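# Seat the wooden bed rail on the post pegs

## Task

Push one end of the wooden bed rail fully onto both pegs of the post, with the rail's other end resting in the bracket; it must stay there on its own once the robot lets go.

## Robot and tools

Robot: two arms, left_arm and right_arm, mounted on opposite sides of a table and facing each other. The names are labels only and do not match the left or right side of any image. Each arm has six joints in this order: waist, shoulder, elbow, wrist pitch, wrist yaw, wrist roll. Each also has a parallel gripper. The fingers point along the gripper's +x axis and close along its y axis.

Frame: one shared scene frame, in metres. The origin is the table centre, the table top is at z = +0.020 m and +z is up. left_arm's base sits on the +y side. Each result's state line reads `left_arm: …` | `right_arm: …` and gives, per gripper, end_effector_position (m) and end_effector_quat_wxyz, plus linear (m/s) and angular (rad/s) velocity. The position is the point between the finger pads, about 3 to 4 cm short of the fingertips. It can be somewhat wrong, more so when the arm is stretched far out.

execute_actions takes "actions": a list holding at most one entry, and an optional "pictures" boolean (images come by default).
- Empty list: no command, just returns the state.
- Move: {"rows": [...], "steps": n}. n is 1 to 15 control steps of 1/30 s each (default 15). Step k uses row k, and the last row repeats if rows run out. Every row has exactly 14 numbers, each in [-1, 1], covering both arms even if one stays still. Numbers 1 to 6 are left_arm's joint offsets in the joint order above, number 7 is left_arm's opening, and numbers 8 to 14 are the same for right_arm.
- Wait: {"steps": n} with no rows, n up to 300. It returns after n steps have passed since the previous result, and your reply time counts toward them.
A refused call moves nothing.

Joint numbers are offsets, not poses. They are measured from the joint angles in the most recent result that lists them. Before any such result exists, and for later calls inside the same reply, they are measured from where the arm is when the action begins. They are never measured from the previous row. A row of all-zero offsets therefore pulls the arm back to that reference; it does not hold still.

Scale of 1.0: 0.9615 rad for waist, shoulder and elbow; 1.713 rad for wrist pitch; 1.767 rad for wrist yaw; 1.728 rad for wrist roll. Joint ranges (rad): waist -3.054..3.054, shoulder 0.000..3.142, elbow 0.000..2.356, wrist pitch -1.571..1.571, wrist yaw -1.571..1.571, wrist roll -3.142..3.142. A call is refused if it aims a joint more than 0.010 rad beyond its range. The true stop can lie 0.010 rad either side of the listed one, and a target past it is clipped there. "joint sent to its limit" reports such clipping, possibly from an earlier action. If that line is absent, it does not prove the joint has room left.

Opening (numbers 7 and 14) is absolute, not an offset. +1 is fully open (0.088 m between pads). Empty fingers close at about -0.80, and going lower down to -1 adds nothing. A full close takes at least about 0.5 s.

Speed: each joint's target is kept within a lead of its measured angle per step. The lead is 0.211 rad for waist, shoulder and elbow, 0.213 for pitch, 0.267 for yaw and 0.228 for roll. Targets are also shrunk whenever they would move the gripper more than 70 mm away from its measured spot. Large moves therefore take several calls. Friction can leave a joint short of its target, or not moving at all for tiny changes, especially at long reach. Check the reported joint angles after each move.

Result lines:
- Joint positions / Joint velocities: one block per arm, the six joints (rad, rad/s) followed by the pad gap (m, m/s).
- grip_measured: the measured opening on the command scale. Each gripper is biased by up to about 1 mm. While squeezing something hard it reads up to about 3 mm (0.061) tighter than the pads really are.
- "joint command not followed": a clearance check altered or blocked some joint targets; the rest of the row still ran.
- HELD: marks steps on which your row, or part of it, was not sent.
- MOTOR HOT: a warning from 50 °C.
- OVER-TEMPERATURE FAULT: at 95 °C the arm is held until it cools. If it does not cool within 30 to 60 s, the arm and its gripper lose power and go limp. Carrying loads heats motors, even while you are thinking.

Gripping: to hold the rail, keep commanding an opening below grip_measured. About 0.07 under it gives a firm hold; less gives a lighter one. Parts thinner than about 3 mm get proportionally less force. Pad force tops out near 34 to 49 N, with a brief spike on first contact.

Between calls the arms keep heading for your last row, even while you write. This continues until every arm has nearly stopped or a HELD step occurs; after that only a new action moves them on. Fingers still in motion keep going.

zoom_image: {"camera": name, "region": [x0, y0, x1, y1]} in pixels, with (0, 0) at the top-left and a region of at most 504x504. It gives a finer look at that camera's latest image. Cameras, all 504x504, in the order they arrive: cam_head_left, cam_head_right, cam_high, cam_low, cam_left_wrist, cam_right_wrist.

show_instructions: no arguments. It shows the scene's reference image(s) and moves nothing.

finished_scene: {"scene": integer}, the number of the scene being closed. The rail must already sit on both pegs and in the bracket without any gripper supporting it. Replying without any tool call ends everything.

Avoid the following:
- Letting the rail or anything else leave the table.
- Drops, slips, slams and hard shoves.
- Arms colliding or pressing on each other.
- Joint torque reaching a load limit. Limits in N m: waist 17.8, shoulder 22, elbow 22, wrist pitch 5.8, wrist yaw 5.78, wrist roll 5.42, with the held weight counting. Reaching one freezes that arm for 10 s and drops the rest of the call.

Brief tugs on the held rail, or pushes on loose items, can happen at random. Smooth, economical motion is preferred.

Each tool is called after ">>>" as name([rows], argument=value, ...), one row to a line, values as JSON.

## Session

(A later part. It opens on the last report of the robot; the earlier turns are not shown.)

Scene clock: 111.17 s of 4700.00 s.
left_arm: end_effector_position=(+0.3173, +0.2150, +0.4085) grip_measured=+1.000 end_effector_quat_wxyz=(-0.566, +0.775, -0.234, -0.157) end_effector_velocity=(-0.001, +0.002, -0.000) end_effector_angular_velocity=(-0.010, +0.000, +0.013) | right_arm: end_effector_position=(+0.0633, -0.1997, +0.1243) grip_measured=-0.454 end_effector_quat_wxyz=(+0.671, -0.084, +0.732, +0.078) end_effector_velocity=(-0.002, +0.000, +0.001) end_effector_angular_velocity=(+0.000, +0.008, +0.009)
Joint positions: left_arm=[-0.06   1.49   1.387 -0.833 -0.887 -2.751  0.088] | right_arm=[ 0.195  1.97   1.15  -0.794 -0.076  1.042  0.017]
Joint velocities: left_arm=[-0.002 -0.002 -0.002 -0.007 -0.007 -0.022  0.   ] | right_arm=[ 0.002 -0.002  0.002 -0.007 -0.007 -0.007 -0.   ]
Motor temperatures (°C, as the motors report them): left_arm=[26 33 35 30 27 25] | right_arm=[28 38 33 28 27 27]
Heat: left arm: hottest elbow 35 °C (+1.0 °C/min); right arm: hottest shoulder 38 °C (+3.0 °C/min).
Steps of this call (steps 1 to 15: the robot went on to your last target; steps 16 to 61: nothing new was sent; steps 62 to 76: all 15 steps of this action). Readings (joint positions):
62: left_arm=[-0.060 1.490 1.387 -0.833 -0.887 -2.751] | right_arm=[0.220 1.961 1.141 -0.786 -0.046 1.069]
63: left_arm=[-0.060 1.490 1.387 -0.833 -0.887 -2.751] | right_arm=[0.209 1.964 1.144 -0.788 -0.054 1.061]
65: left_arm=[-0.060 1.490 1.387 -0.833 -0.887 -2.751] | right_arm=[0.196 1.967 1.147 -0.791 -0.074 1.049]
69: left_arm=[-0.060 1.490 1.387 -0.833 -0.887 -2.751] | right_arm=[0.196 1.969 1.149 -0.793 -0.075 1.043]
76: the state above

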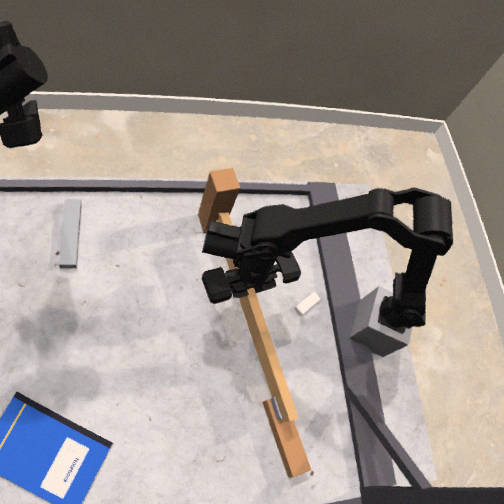

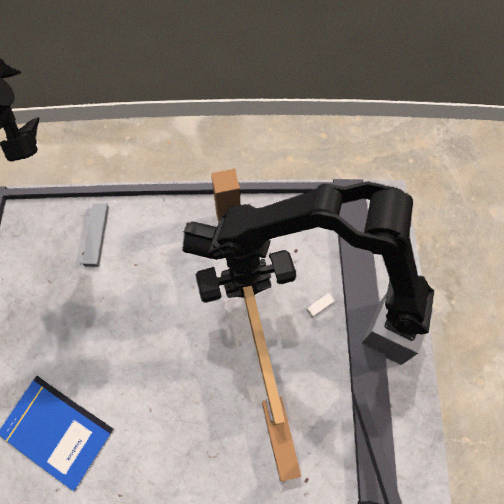

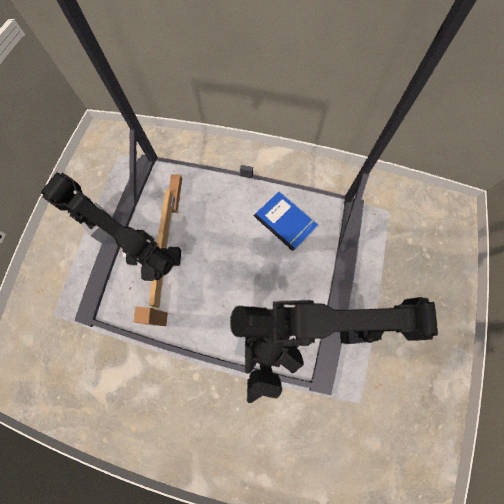

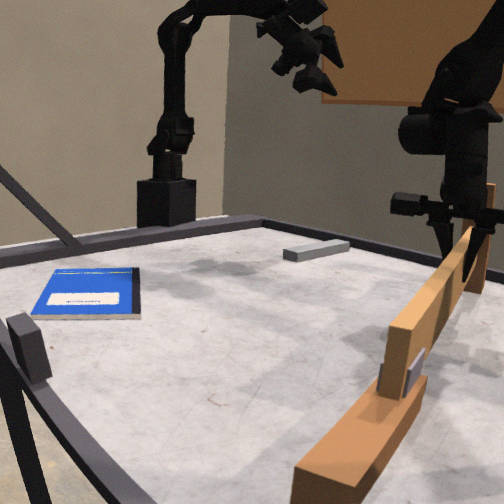

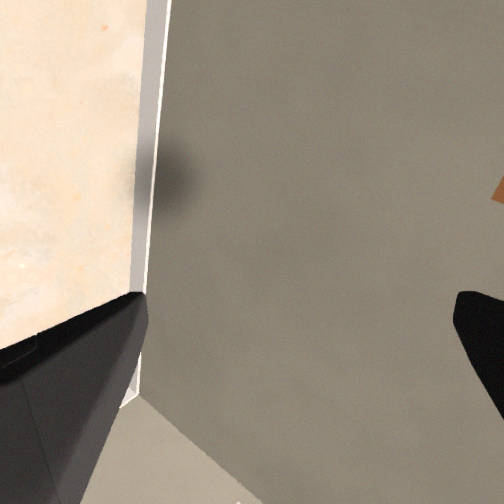

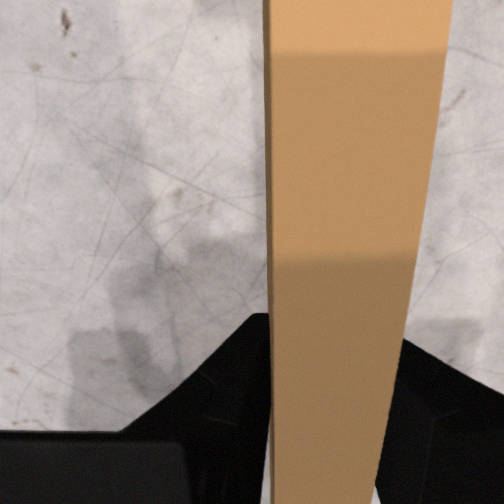

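>>> execute_actions([
  {"rows": [[0,0,0,0,0,0,1, 0.012,0,-0.02,0.01,0.015,0.012,-0.6],[0,0,0,0,0,0,1, 0.012,0,-0.02,0.01,0.015,0.012,-0.6],[0,0,0,0,0,0,1, 0.012,0,-0.02,0.01,0.015,0.012,-0.6],[0,0,0,0,0,0,1, 0.012,0,-0.02,0.01,0.015,0.012,-0.6],[0,0,0,0,0,0,1, 0.012,0,-0.02,0.01,0.015,0.012,-0.6],[0,0,0,0,0,0,1, 0.012,0,-0.02,0.01,0.015,0.012,-0.6],[0,0,0,0,0,0,1, -0.05,0.01,-0.01,0.01,0.015,-0.015,-0.6]]},
], pictures=false)

Scene clock: 116.53 s of 4700.00 s.
left_arm: end_effector_position=(+0.3173, +0.2150, +0.4085) grip_measured=+1.000 end_effector_quat_wxyz=(-0.566, +0.775, -0.234, -0.157) end_effector_velocity=(-0.001, +0.001, -0.000) end_effector_angular_velocity=(+0.022, -0.016, +0.002) | right_arm: end_effector_position=(+0.0639, -0.1996, +0.1228) grip_measured=-0.454 end_effector_quat_wxyz=(+0.667, -0.080, +0.736, +0.082) end_effector_velocity=(-0.000, -0.005, +0.002) end_effector_angular_velocity=(-0.011, +0.012, +0.029)
Joint positions: left_arm=[-0.06   1.49   1.387 -0.833 -0.887 -2.751  0.088] | right_arm=[ 0.187  1.97   1.142 -0.78  -0.09   1.033  0.017]
Joint velocities: left_arm=[-0.007  0.002 -0.002 -0.007 -0.022  0.007  0.   ] | right_arm=[-0.007 -0.007 -0.002 -0.022 -0.007 -0.037 -0.   ]
Motor temperatures (°C, as the motors report them): left_arm=[26 33 35 30 27 25] | right_arm=[28 38 33 28 27 27]
Heat: left arm: hottest elbow 35 °C (+1.0 °C/min); right arm: hottest shoulder 38 °C (+3.0 °C/min).
Steps of this call (steps 1 to 15: the robot went on to your last target; steps 16 to 90: nothing new was sent; then 1.87 s passed at rest; steps 91 to 105: all 15 steps of this action). Readings (joint positions):
91: left_arm=[-0.060 1.490 1.387 -0.833 -0.887 -2.751] | right_arm=[0.197 1.970 1.149 -0.793 -0.073 1.046]
92: left_arm=[-0.060 1.490 1.387 -0.833 -0.887 -2.751] | right_arm=[0.201 1.970 1.147 -0.791 -0.067 1.051]
94: left_arm=[-0.060 1.490 1.387 -0.833 -0.887 -2.751] | right_arm=[0.205 1.970 1.144 -0.782 -0.061 1.058]
98: left_arm=[-0.060 1.490 1.387 -0.833 -0.887 -2.751] | right_arm=[0.194 1.970 1.142 -0.779 -0.078 1.047]
105: the state above

>>> execute_actions([
  {"rows": [[0,0,0,0,0,0,1, 0.02,-0.03,0,-0.01,0.02,0.015,-0.6],[0,0,0,0,0,0,1, 0.02,-0.03,0,-0.01,0.02,0.015,-0.6],[0,0,0,0,0,0,1, 0.02,-0.03,0,-0.01,0.02,0.015,-0.6],[0,0,0,0,0,0,1, 0.02,-0.03,0,-0.01,0.02,0.015,-0.6],[0,0,0,0,0,0,1, 0.02,-0.03,0,-0.01,0.02,0.015,-0.6],[0,0,0,0,0,0,1, 0.02,-0.03,0,-0.01,0.02,0.015,-0.6],[0,0,0,0,0,0,1, -0.05,-0.02,0.01,-0.01,0.02,-0.015,-0.6]]},
], pictures=false)

Scene clock: 120.80 s of 4700.00 s.
left_arm: end_effector_position=(+0.3173, +0.2150, +0.4085) grip_measured=+1.000 end_effector_quat_wxyz=(-0.566, +0.775, -0.234, -0.157) end_effector_velocity=(+0.001, +0.002, -0.002) end_effector_angular_velocity=(+0.007, -0.002, +0.011) | right_arm: end_effector_position=(+0.0645, -0.2017, +0.1237) grip_measured=-0.454 end_effector_quat_wxyz=(+0.663, -0.080, +0.740, +0.080) end_effector_velocity=(+0.001, +0.001, +0.001) end_effector_angular_velocity=(+0.018, +0.019, +0.023)
Joint positions: left_arm=[-0.06   1.49   1.387 -0.833 -0.887 -2.751  0.088] | right_arm=[ 0.179  1.967  1.142 -0.79  -0.1    1.028  0.017]
Joint velocities: left_arm=[ 0.002  0.002 -0.002 -0.007 -0.007 -0.007  0.   ] | right_arm=[-0.012 -0.002 -0.002  0.007 -0.022 -0.037 -0.   ]
Motor temperatures (°C, as the motors report them): left_arm=[26 33 35 30 27 25] | right_arm=[28 38 33 28 28 27]
Heat: left arm: hottest elbow 35 °C (+1.0 °C/min); right arm: hottest shoulder 38 °C (+3.0 °C/min).
Steps of this call (steps 1 to 15: the robot went on to your last target; steps 16 to 90: nothing new was sent; then 0.77 s passed at rest; steps 91 to 105: all 15 steps of this action). Readings (joint positions):
91: left_arm=[-0.060 1.490 1.387 -0.833 -0.887 -2.751] | right_arm=[0.190 1.970 1.142 -0.781 -0.087 1.038]
92: left_arm=[-0.060 1.490 1.387 -0.833 -0.887 -2.751] | right_arm=[0.196 1.970 1.142 -0.781 -0.076 1.045]
94: left_arm=[-0.060 1.490 1.387 -0.833 -0.887 -2.751] | right_arm=[0.202 1.969 1.142 -0.781 -0.066 1.054]
98: left_arm=[-0.060 1.490 1.387 -0.833 -0.887 -2.751] | right_arm=[0.189 1.967 1.142 -0.789 -0.083 1.045]
105: the state above

>>> execute_actions(actions=[])

>>> zoom_image(camera="cam_high", region=[125, 285, 185, 335])

>>> zoom_image(camera="cam_low", region=[424, 180, 504, 300])

Scene clock: 122.63 s of 4700.00 s.
left_arm: end_effector_position=(+0.3173, +0.2150, +0.4085) grip_measured=+1.000 end_effector_quat_wxyz=(-0.566, +0.775, -0.234, -0.157) end_effector_velocity=(-0.001, +0.002, -0.000) end_effector_angular_velocity=(+0.002, -0.003, +0.006) | right_arm: end_effector_position=(+0.0645, -0.2017, +0.1237) grip_measured=-0.454 end_effector_quat_wxyz=(+0.663, -0.080, +0.740, +0.081) end_effector_velocity=(-0.001, -0.004, -0.001) end_effector_angular_velocity=(-0.010, +0.011, -0.010)
Joint positions: left_arm=[-0.06   1.49   1.387 -0.833 -0.887 -2.751  0.088] | right_arm=[ 0.178  1.967  1.142 -0.79  -0.1    1.027  0.017]
Joint velocities: left_arm=[-0.002 -0.002 -0.002 -0.007 -0.007 -0.007  0.   ] | right_arm=[-0.002 -0.002 -0.007 -0.007 -0.007  0.007  0.   ]
Motor temperatures (°C, as the motors report them): left_arm=[26 33 36 30 27 25] | right_arm=[29 38 33 28 28 27]
Heat: left arm: hottest elbow 36 °C (+2.0 °C/min); right arm: hottest shoulder 38 °C (+3.0 °C/min).
Steps of this call (steps 1 to 15: the robot went on to your last target; steps 16 to 55: nothing new was sent). Readings (joint positions):
1: left_arm=[-0.060 1.490 1.387 -0.833 -0.887 -2.751] | right_arm=[0.179 1.967 1.142 -0.790 -0.100 1.027]
2: left_arm=[-0.060 1.490 1.387 -0.833 -0.887 -2.751] | right_arm=[0.178 1.967 1.142 -0.790 -0.100 1.027]
4: left_arm=[-0.060 1.490 1.387 -0.833 -0.887 -2.751] | right_arm=[0.178 1.967 1.142 -0.790 -0.100 1.027]
8: left_arm=[-0.060 1.490 1.387 -0.833 -0.887 -2.751] | right_arm=[0.178 1.967 1.142 -0.790 -0.100 1.027]
55: the state above
All arms were judged still, so your last target was given up. Only a new action makes them travel on or press farther. Fingers that are still opening or closing keep moving.

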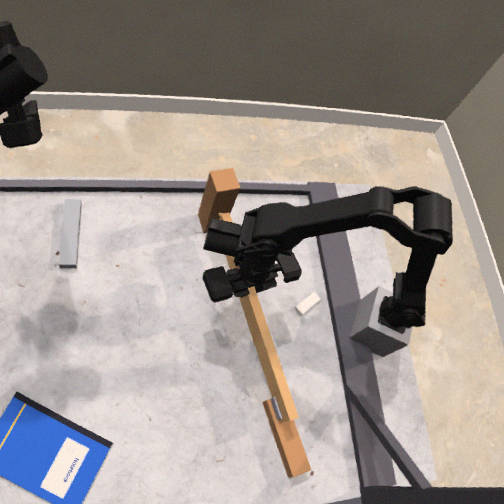

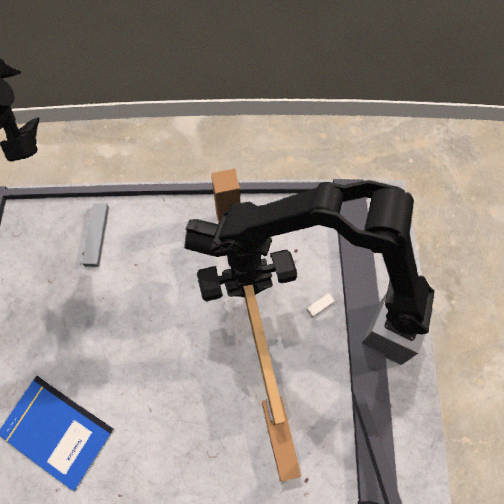

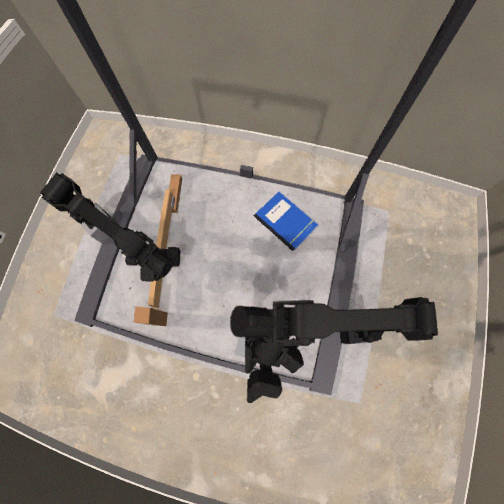

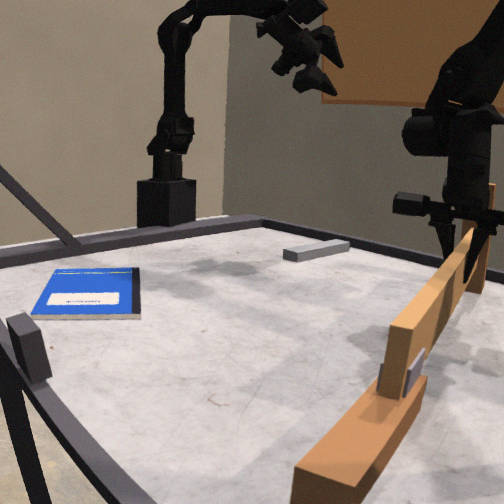

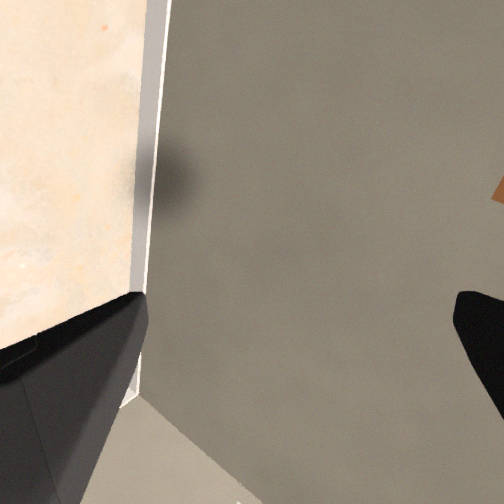

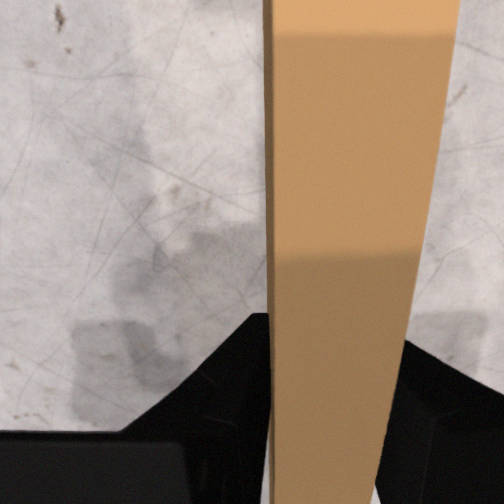

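Region (125, 285, 185, 335) of cam_high's 504x504 image, scaled by 8.400, with more detail than that image has.

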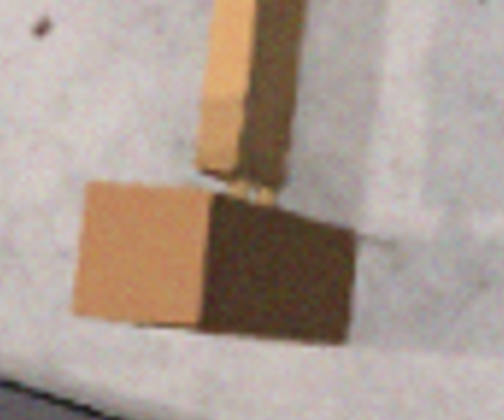

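Region (424, 180, 504, 300) of cam_low's 504x504 image, scaled by 4.200, with more detail than that image has.

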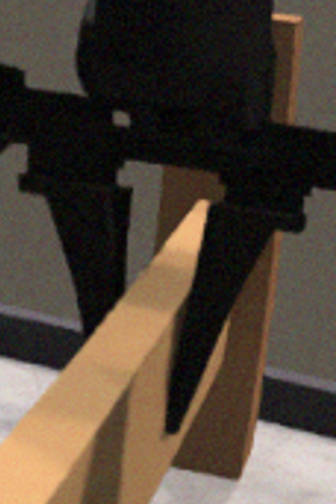

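>>> execute_actions([
  {"rows": [[0,0,0,0,0,0,1, 0.04,0.01,0.03,-0.01,0.035,0.025,-0.6]]},
])

>>> zoom_image(camera="cam_high", region=[125, 285, 185, 335])

Scene clock: 125.30 s of 4700.00 s.
left_arm: end_effector_position=(+0.3173, +0.2150, +0.4085) grip_measured=+1.000 end_effector_quat_wxyz=(-0.566, +0.775, -0.234, -0.157) end_effector_velocity=(+0.000, +0.004, +0.001) end_effector_angular_velocity=(-0.007, -0.011, +0.022) | right_arm: end_effector_position=(+0.0617, -0.1990, +0.1258) grip_measured=-0.454 end_effector_quat_wxyz=(+0.680, -0.085, +0.725, +0.070) end_effector_velocity=(-0.004, +0.000, -0.000) end_effector_angular_velocity=(-0.001, +0.023, +0.009)
Joint positions: left_arm=[-0.06   1.49   1.387 -0.833 -0.887 -2.751  0.088] | right_arm=[ 0.212  1.969  1.157 -0.803 -0.05   1.07   0.017]
Joint velocities: left_arm=[-0.002 -0.007 -0.007 -0.007 -0.022 -0.022  0.   ] | right_arm=[ 0.002  0.002  0.002 -0.007 -0.022 -0.007  0.   ]
Motor temperatures (°C, as the motors report them): left_arm=[26 33 36 30 27 25] | right_arm=[29 38 33 28 28 27]
Heat: left arm: hottest elbow 36 °C (+2.0 °C/min); right arm: hottest shoulder 38 °C (+3.0 °C/min).
Steps of this call (steps 1 to 65: nothing new was sent; steps 66 to 80: all 15 steps of this action). Readings (joint positions):
66: left_arm=[-0.060 1.490 1.387 -0.833 -0.887 -2.751] | right_arm=[0.185 1.967 1.143 -0.791 -0.091 1.037]
67: left_arm=[-0.060 1.490 1.387 -0.833 -0.887 -2.751] | right_arm=[0.196 1.968 1.146 -0.793 -0.073 1.048]
69: left_arm=[-0.060 1.490 1.387 -0.833 -0.887 -2.751] | right_arm=[0.208 1.969 1.152 -0.799 -0.056 1.062]
73: left_arm=[-0.060 1.490 1.387 -0.833 -0.887 -2.751] | right_arm=[0.212 1.969 1.157 -0.802 -0.051 1.067]
80: the state above

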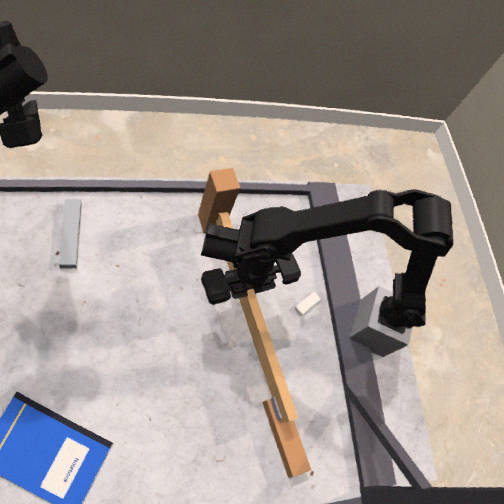

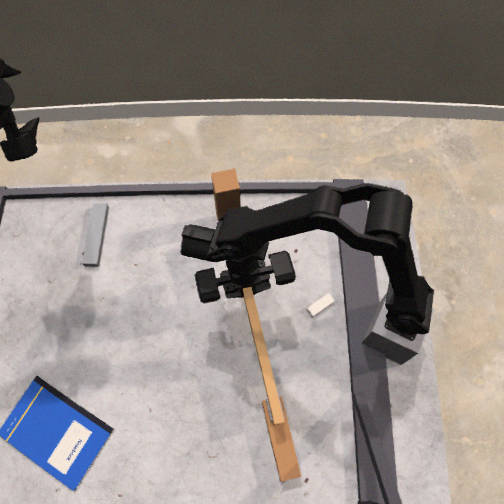

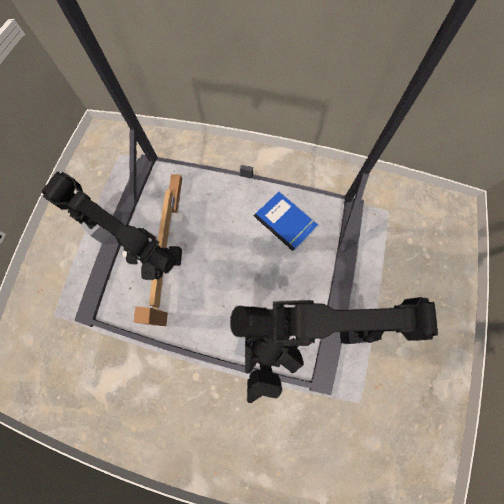

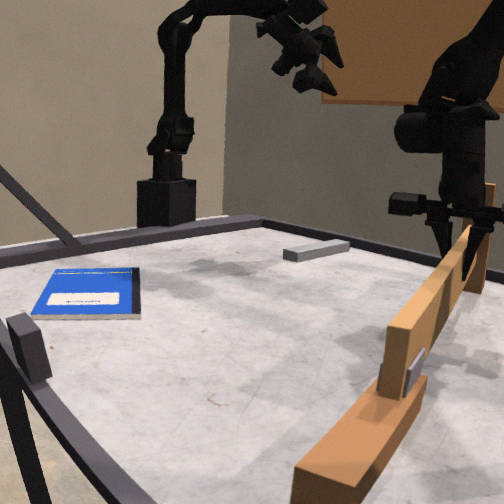

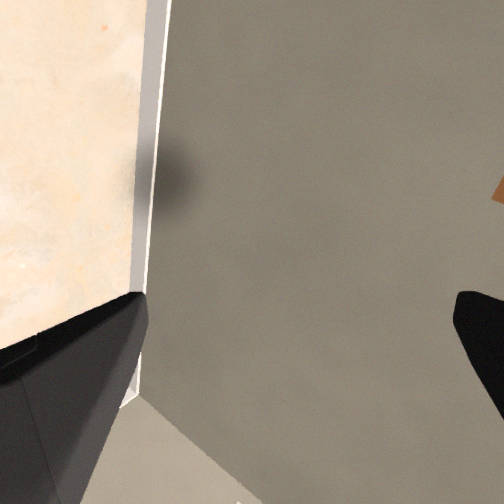

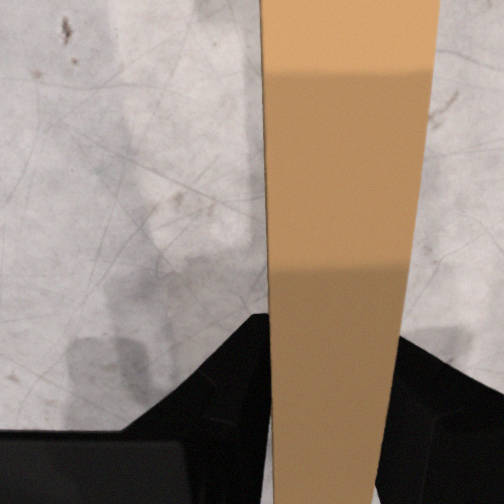

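Region (125, 285, 185, 335) of cam_high's 504x504 image, scaled by 8.400, with more detail than that image has.

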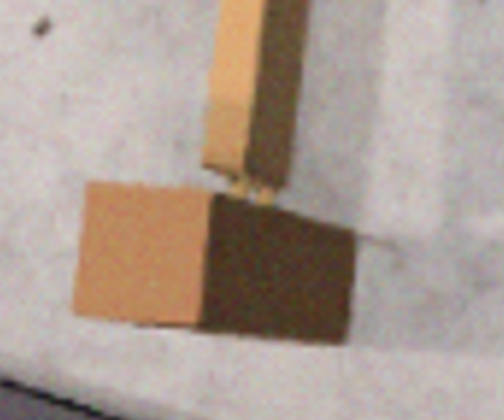

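>>> execute_actions([
  {"rows": [[0,0,0,0,0,0,1, -0.06,0.04,0.04,0,0.01,-0.03,-0.6]]},
])

>>> zoom_image(camera="cam_high", region=[125, 285, 185, 335])

Scene clock: 128.67 s of 4700.00 s.
left_arm: end_effector_position=(+0.3173, +0.2150, +0.4085) grip_measured=+1.000 end_effector_quat_wxyz=(-0.566, +0.775, -0.234, -0.157) end_effector_velocity=(-0.002, +0.000, -0.001) end_effector_angular_velocity=(-0.013, +0.012, +0.004) | right_arm: end_effector_position=(+0.0633, -0.1989, +0.1247) grip_measured=-0.454 end_effector_quat_wxyz=(+0.667, -0.090, +0.736, +0.073) end_effector_velocity=(-0.002, -0.002, +0.000) end_effector_angular_velocity=(-0.004, +0.009, +0.009)
Joint positions: left_arm=[-0.06   1.49   1.387 -0.833 -0.887 -2.751  0.088] | right_arm=[ 0.194  1.985  1.173 -0.82  -0.079  1.038  0.017]
Joint velocities: left_arm=[-0.002 -0.002 -0.002 -0.007  0.007 -0.022  0.   ] | right_arm=[ 0.002 -0.002 -0.002 -0.007 -0.007 -0.007  0.   ]
Motor temperatures (°C, as the motors report them): left_arm=[26 33 36 30 27 25] | right_arm=[29 38 33 28 28 27]
Heat: left arm: hottest elbow 36 °C (+2.0 °C/min); right arm: hottest shoulder 38 °C (+3.0 °C/min).
Steps of this call (steps 1 to 15: the robot went on to your last target; steps 16 to 86: nothing new was sent; steps 87 to 101: all 15 steps of this action). Readings (joint positions):
87: left_arm=[-0.060 1.490 1.387 -0.833 -0.887 -2.751] | right_arm=[0.208 1.974 1.162 -0.808 -0.056 1.063]
88: left_arm=[-0.060 1.490 1.387 -0.833 -0.887 -2.751] | right_arm=[0.202 1.979 1.167 -0.814 -0.067 1.055]
90: left_arm=[-0.060 1.490 1.387 -0.833 -0.887 -2.751] | right_arm=[0.196 1.983 1.170 -0.817 -0.076 1.045]
94: left_arm=[-0.060 1.490 1.387 -0.833 -0.887 -2.751] | right_arm=[0.195 1.984 1.172 -0.819 -0.077 1.040]
101: the state above

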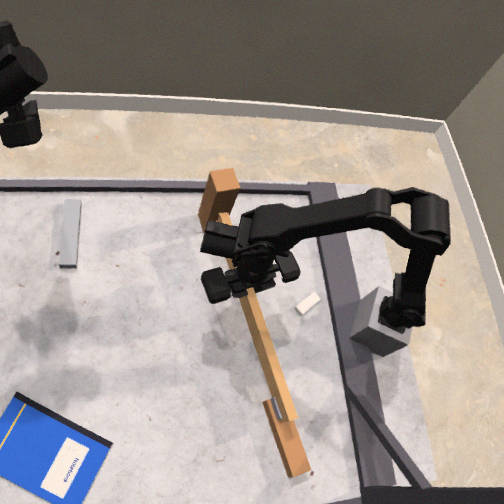

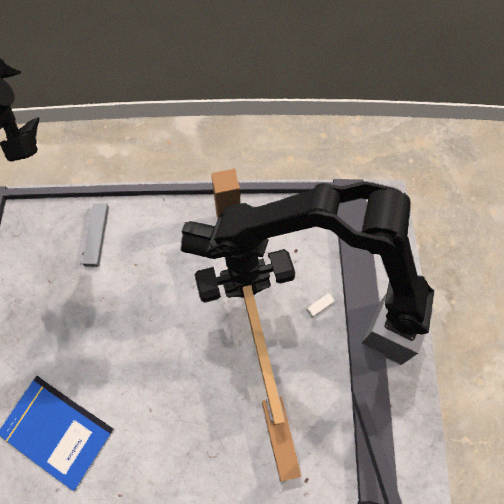

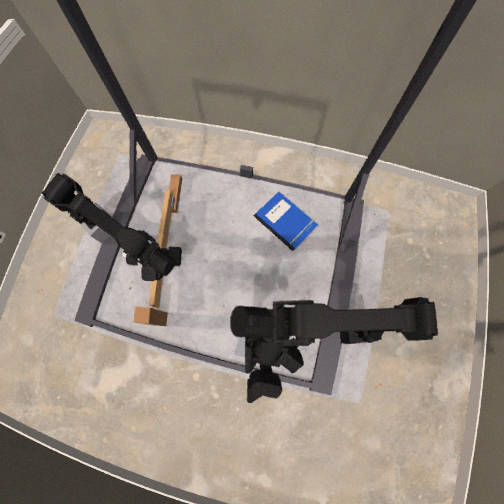

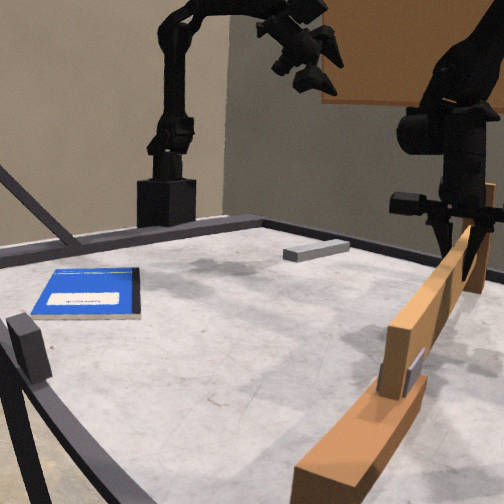

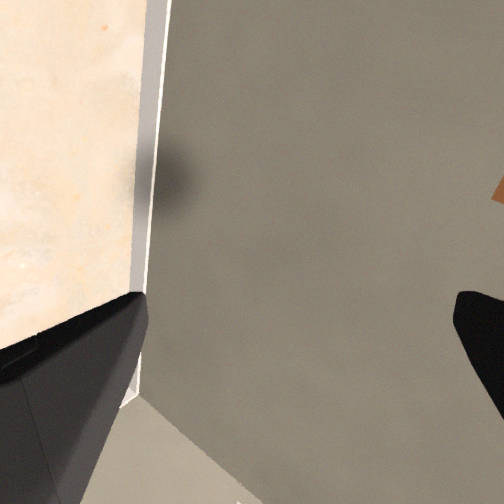

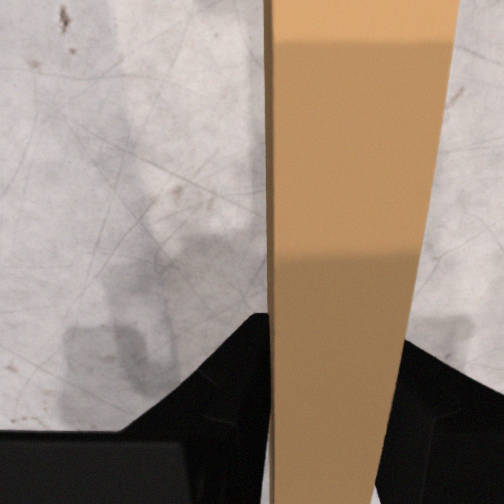

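Region (125, 285, 185, 335) of cam_high's 504x504 image, scaled by 8.400, with more detail than that image has.

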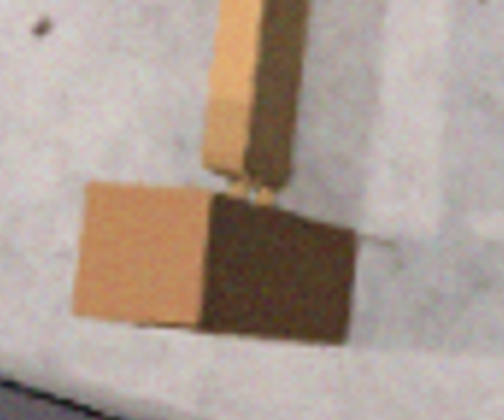

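>>> execute_actions([
  {"rows": [[0,0,0,0,0,0,1, 0.02,-0.02,0.0,0.02,0.02,0.015,-0.6],[0,0,0,0,0,0,1, 0.02,-0.02,0.0,0.02,0.02,0.015,-0.6],[0,0,0,0,0,0,1, 0.02,-0.02,0.0,0.02,0.02,0.015,-0.6],[0,0,0,0,0,0,1, 0.02,-0.02,0.0,0.02,0.02,0.015,-0.6],[0,0,0,0,0,0,1, 0.02,-0.02,0.0,0.02,0.02,0.015,-0.6],[0,0,0,0,0,0,1, 0.02,-0.02,0.0,0.02,0.02,0.015,-0.6],[0,0,0,0,0,0,1, 0.02,-0.02,0.0,0.02,0.02,0.015,-0.6],[0,0,0,0,0,0,1, -0.04,-0.02,0.005,0.02,0.02,-0.012,-0.6]]},
], pictures=false)

Scene clock: 134.97 s of 4700.00 s.
left_arm: end_effector_position=(+0.3173, +0.2150, +0.4085) grip_measured=+1.000 end_effector_quat_wxyz=(-0.566, +0.775, -0.234, -0.157) end_effector_velocity=(-0.003, +0.000, +0.000) end_effector_angular_velocity=(-0.017, +0.010, -0.000) | right_arm: end_effector_position=(+0.0633, -0.1953, +0.1244) grip_measured=-0.454 end_effector_quat_wxyz=(+0.668, -0.086, +0.735, +0.081) end_effector_velocity=(-0.003, +0.002, +0.001) end_effector_angular_velocity=(+0.020, +0.033, +0.013)
Joint positions: left_arm=[-0.06   1.49   1.387 -0.833 -0.887 -2.751  0.088] | right_arm=[ 0.196  1.984  1.171 -0.802 -0.084  1.034  0.017]
Joint velocities: left_arm=[-0.007 -0.007 -0.002 -0.007  0.007 -0.022  0.   ] | right_arm=[-0.007 -0.002 -0.002  0.007 -0.037 -0.022  0.   ]
Motor temperatures (°C, as the motors report them): left_arm=[26 33 36 30 27 25] | right_arm=[29 38 34 29 29 27]
Heat: left arm: hottest elbow 36 °C (+2.0 °C/min); right arm: hottest shoulder 38 °C (+3.0 °C/min).
Steps of this call (steps 1 to 15: the robot went on to your last target; steps 16 to 90: nothing new was sent; then 2.80 s passed at rest; steps 91 to 105: all 15 steps of this action). Readings (joint positions):
91: left_arm=[-0.060 1.490 1.387 -0.833 -0.887 -2.751] | right_arm=[0.198 1.984 1.173 -0.818 -0.074 1.043]
92: left_arm=[-0.060 1.490 1.387 -0.833 -0.887 -2.751] | right_arm=[0.204 1.984 1.173 -0.814 -0.065 1.050]
94: left_arm=[-0.060 1.490 1.387 -0.833 -0.887 -2.751] | right_arm=[0.211 1.984 1.173 -0.804 -0.058 1.057]
98: left_arm=[-0.060 1.490 1.387 -0.833 -0.887 -2.751] | right_arm=[0.208 1.984 1.172 -0.802 -0.063 1.054]
105: the state above

>>> execute_actions([
  {"rows": [[0,0,0,0,0,0,1, 0.03,-0.05,-0.02,-0.005,0.03,0.022,-0.6]]},
])

>>> zoom_image(camera="cam_high", region=[125, 285, 185, 335])

>>> zoom_image(camera="cam_low", region=[424, 180, 504, 300])

Scene clock: 138.77 s of 4700.00 s.
left_arm: end_effector_position=(+0.3173, +0.2150, +0.4085) grip_measured=+1.000 end_effector_quat_wxyz=(-0.566, +0.775, -0.234, -0.157) end_effector_velocity=(-0.001, +0.002, -0.000) end_effector_angular_velocity=(-0.010, +0.000, +0.013) | right_arm: end_effector_position=(+0.0608, -0.1969, +0.1299) grip_measured=-0.454 end_effector_quat_wxyz=(+0.685, -0.086, +0.720, +0.075) end_effector_velocity=(-0.002, -0.005, +0.000) end_effector_angular_velocity=(-0.019, +0.013, +0.005)
Joint positions: left_arm=[-0.06   1.49   1.387 -0.833 -0.887 -2.751  0.088] | right_arm=[ 0.221  1.958  1.16  -0.807 -0.041  1.071  0.017]
Joint velocities: left_arm=[-0.002 -0.002 -0.002 -0.007 -0.007 -0.022  0.   ] | right_arm=[-0.002 -0.002 -0.002 -0.022 -0.007 -0.007 -0.   ]
Motor temperatures (°C, as the motors report them): left_arm=[26 34 36 30 27 25] | right_arm=[29 38 34 29 29 27]
Heat: left arm: hottest elbow 36 °C (+1.0 °C/min); right arm: hottest shoulder 38 °C (+3.0 °C/min).
Steps of this call (steps 1 to 15: the robot went on to your last target; steps 16 to 90: nothing new was sent; then 0.30 s passed at rest; steps 91 to 105: all 15 steps of this action). Readings (joint positions):
91: left_arm=[-0.060 1.490 1.387 -0.833 -0.887 -2.751] | right_arm=[0.200 1.981 1.167 -0.800 -0.079 1.040]
92: left_arm=[-0.060 1.490 1.387 -0.833 -0.887 -2.751] | right_arm=[0.208 1.978 1.164 -0.797 -0.064 1.050]
94: left_arm=[-0.060 1.490 1.387 -0.833 -0.887 -2.751] | right_arm=[0.217 1.971 1.162 -0.801 -0.050 1.062]
98: left_arm=[-0.060 1.490 1.387 -0.833 -0.887 -2.751] | right_arm=[0.221 1.958 1.162 -0.806 -0.043 1.068]
105: the state above

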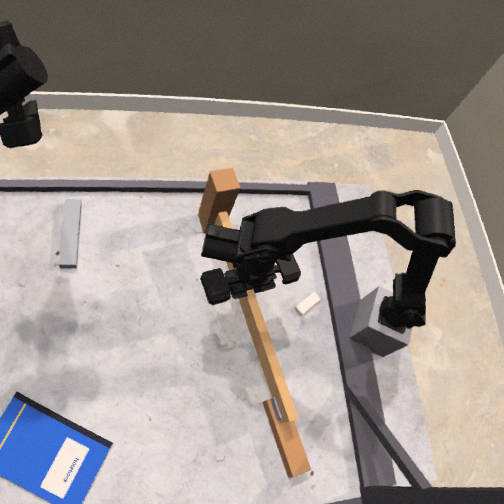

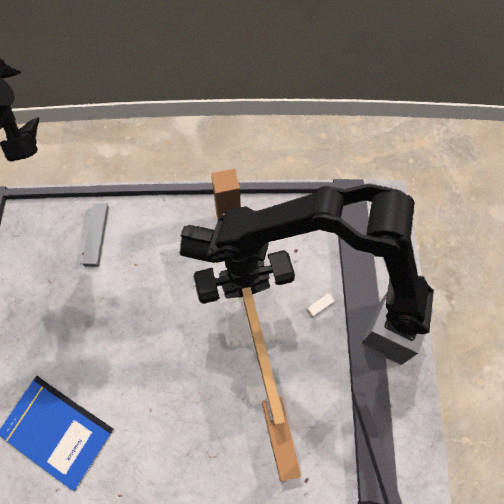

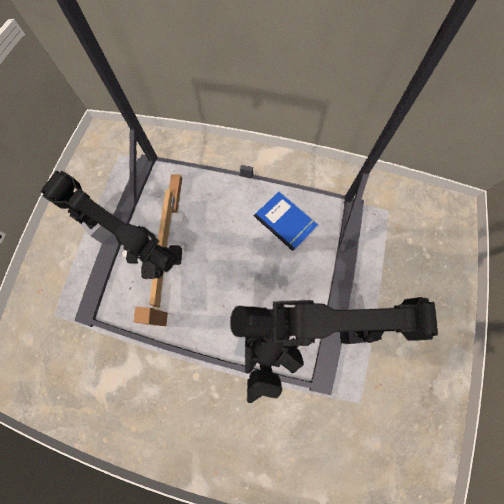

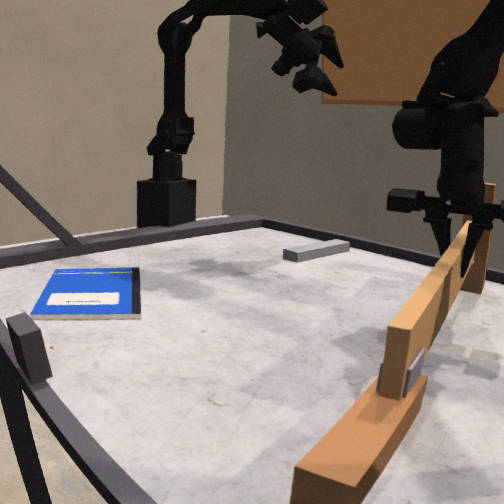

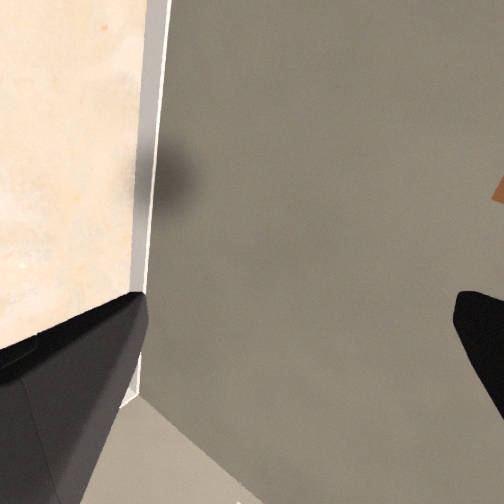

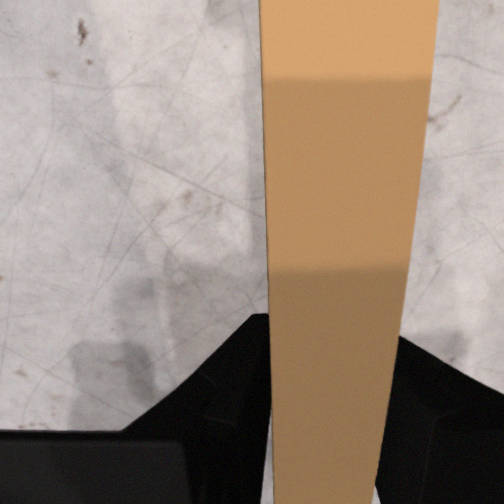

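Region (125, 285, 185, 335) of cam_high's 504x504 image, scaled by 8.400, with more detail than that image has.

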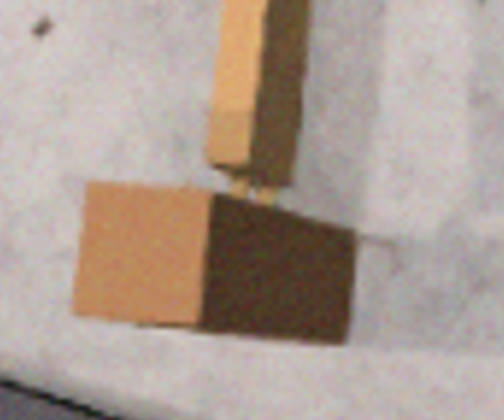

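Region (424, 180, 504, 300) of cam_low's 504x504 image, scaled by 4.200, with more detail than that image has.

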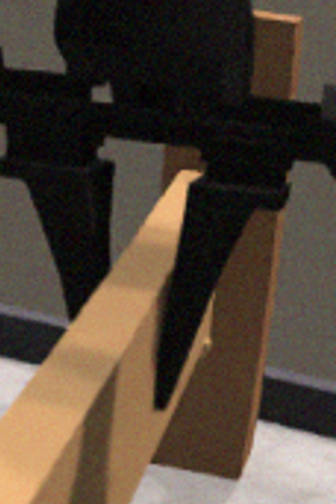

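>>> execute_actions([
  {"rows": [[0,0,0,0,0,0,1, 0.0,0,-0.045,0.025,0,0,-0.6]]},
])

>>> zoom_image(camera="cam_high", region=[125, 285, 185, 335])

Scene clock: 141.87 s of 4700.00 s.
left_arm: end_effector_position=(+0.3173, +0.2150, +0.4085) grip_measured=+1.000 end_effector_quat_wxyz=(-0.566, +0.775, -0.234, -0.157) end_effector_velocity=(-0.001, +0.003, +0.002) end_effector_angular_velocity=(-0.002, -0.004, +0.006) | right_arm: end_effector_position=(+0.0603, -0.1992, +0.1230) grip_measured=-0.454 end_effector_quat_wxyz=(+0.685, -0.081, +0.720, +0.077) end_effector_velocity=(-0.001, +0.002, +0.002) end_effector_angular_velocity=(+0.014, +0.004, +0.010)
Joint positions: left_arm=[-0.06   1.49   1.387 -0.833 -0.887 -2.751  0.088] | right_arm=[ 0.22   1.958  1.128 -0.765 -0.043  1.074  0.017]
Joint velocities: left_arm=[-0.002 -0.007 -0.002 -0.007 -0.007 -0.007  0.   ] | right_arm=[ 0.002 -0.007 -0.002  0.007 -0.007 -0.007 -0.   ]
Motor temperatures (°C, as the motors report them): left_arm=[26 34 36 30 27 25] | right_arm=[29 39 33 29 29 27]
Heat: left arm: hottest elbow 36 °C (+1.0 °C/min); right arm: hottest shoulder 39 °C (+3.1 °C/min).
Steps of this call (steps 1 to 15: the robot went on to your last target; steps 16 to 78: nothing new was sent; steps 79 to 93: all 15 steps of this action). Readings (joint positions):
79: left_arm=[-0.060 1.490 1.387 -0.833 -0.887 -2.751] | right_arm=[0.221 1.958 1.153 -0.797 -0.041 1.072]
80: left_arm=[-0.060 1.490 1.387 -0.833 -0.887 -2.751] | right_arm=[0.221 1.958 1.146 -0.787 -0.041 1.072]
82: left_arm=[-0.060 1.490 1.387 -0.833 -0.887 -2.751] | right_arm=[0.221 1.958 1.136 -0.774 -0.042 1.072]
86: left_arm=[-0.060 1.490 1.387 -0.833 -0.887 -2.751] | right_arm=[0.220 1.958 1.129 -0.767 -0.043 1.074]
93: the state above

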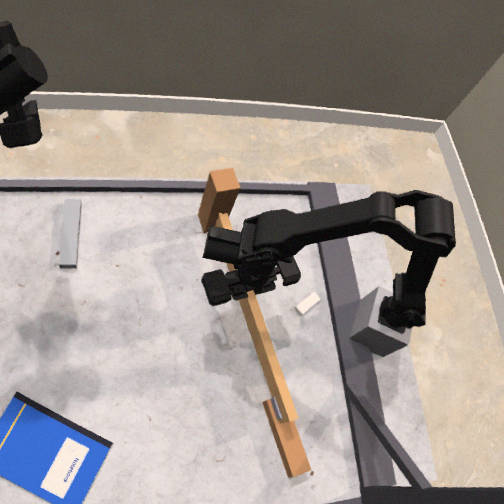

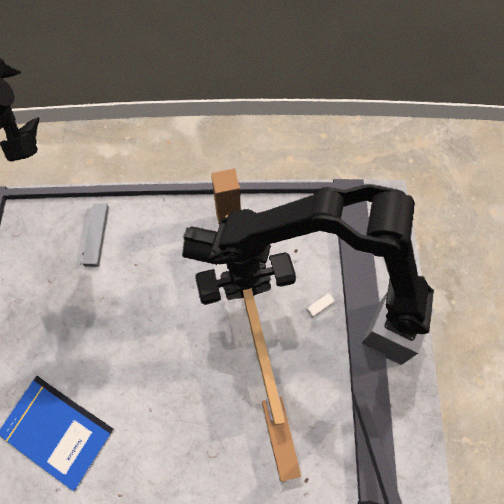

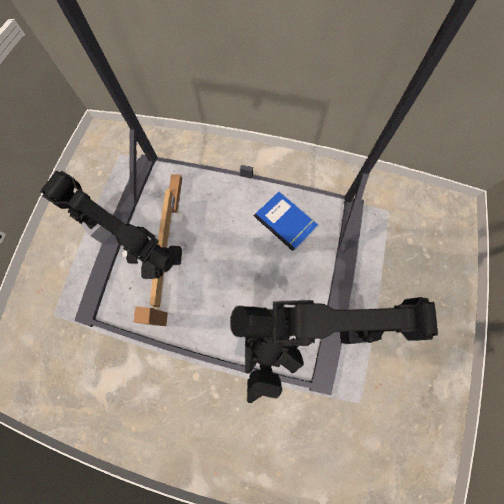

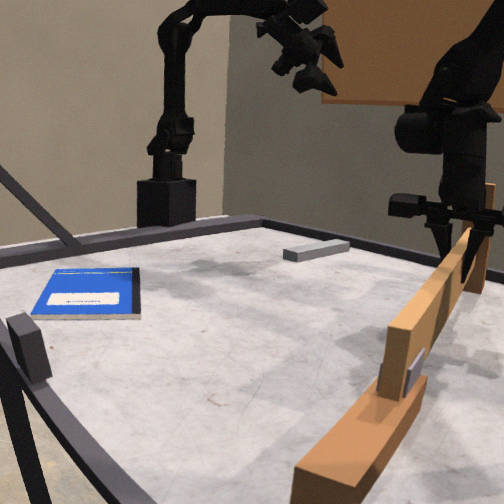

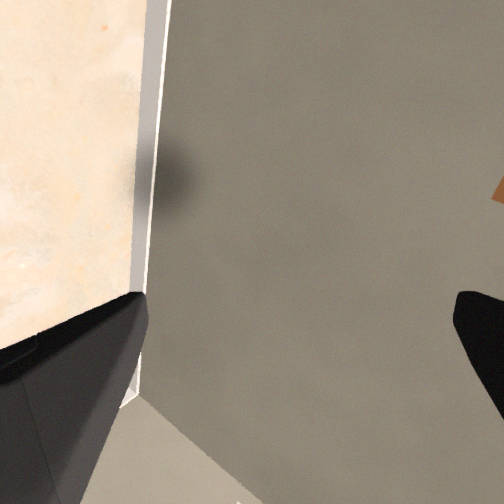

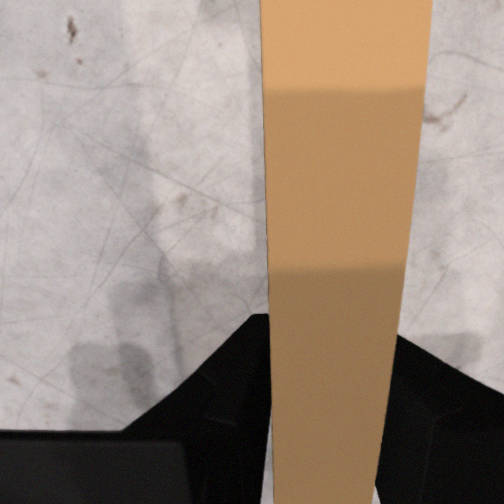

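Region (125, 285, 185, 335) of cam_high's 504x504 image, scaled by 8.400, with more detail than that image has.

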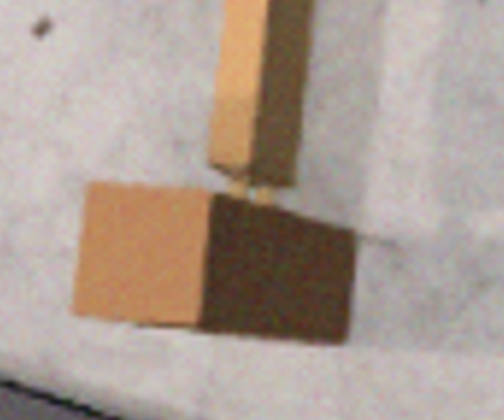

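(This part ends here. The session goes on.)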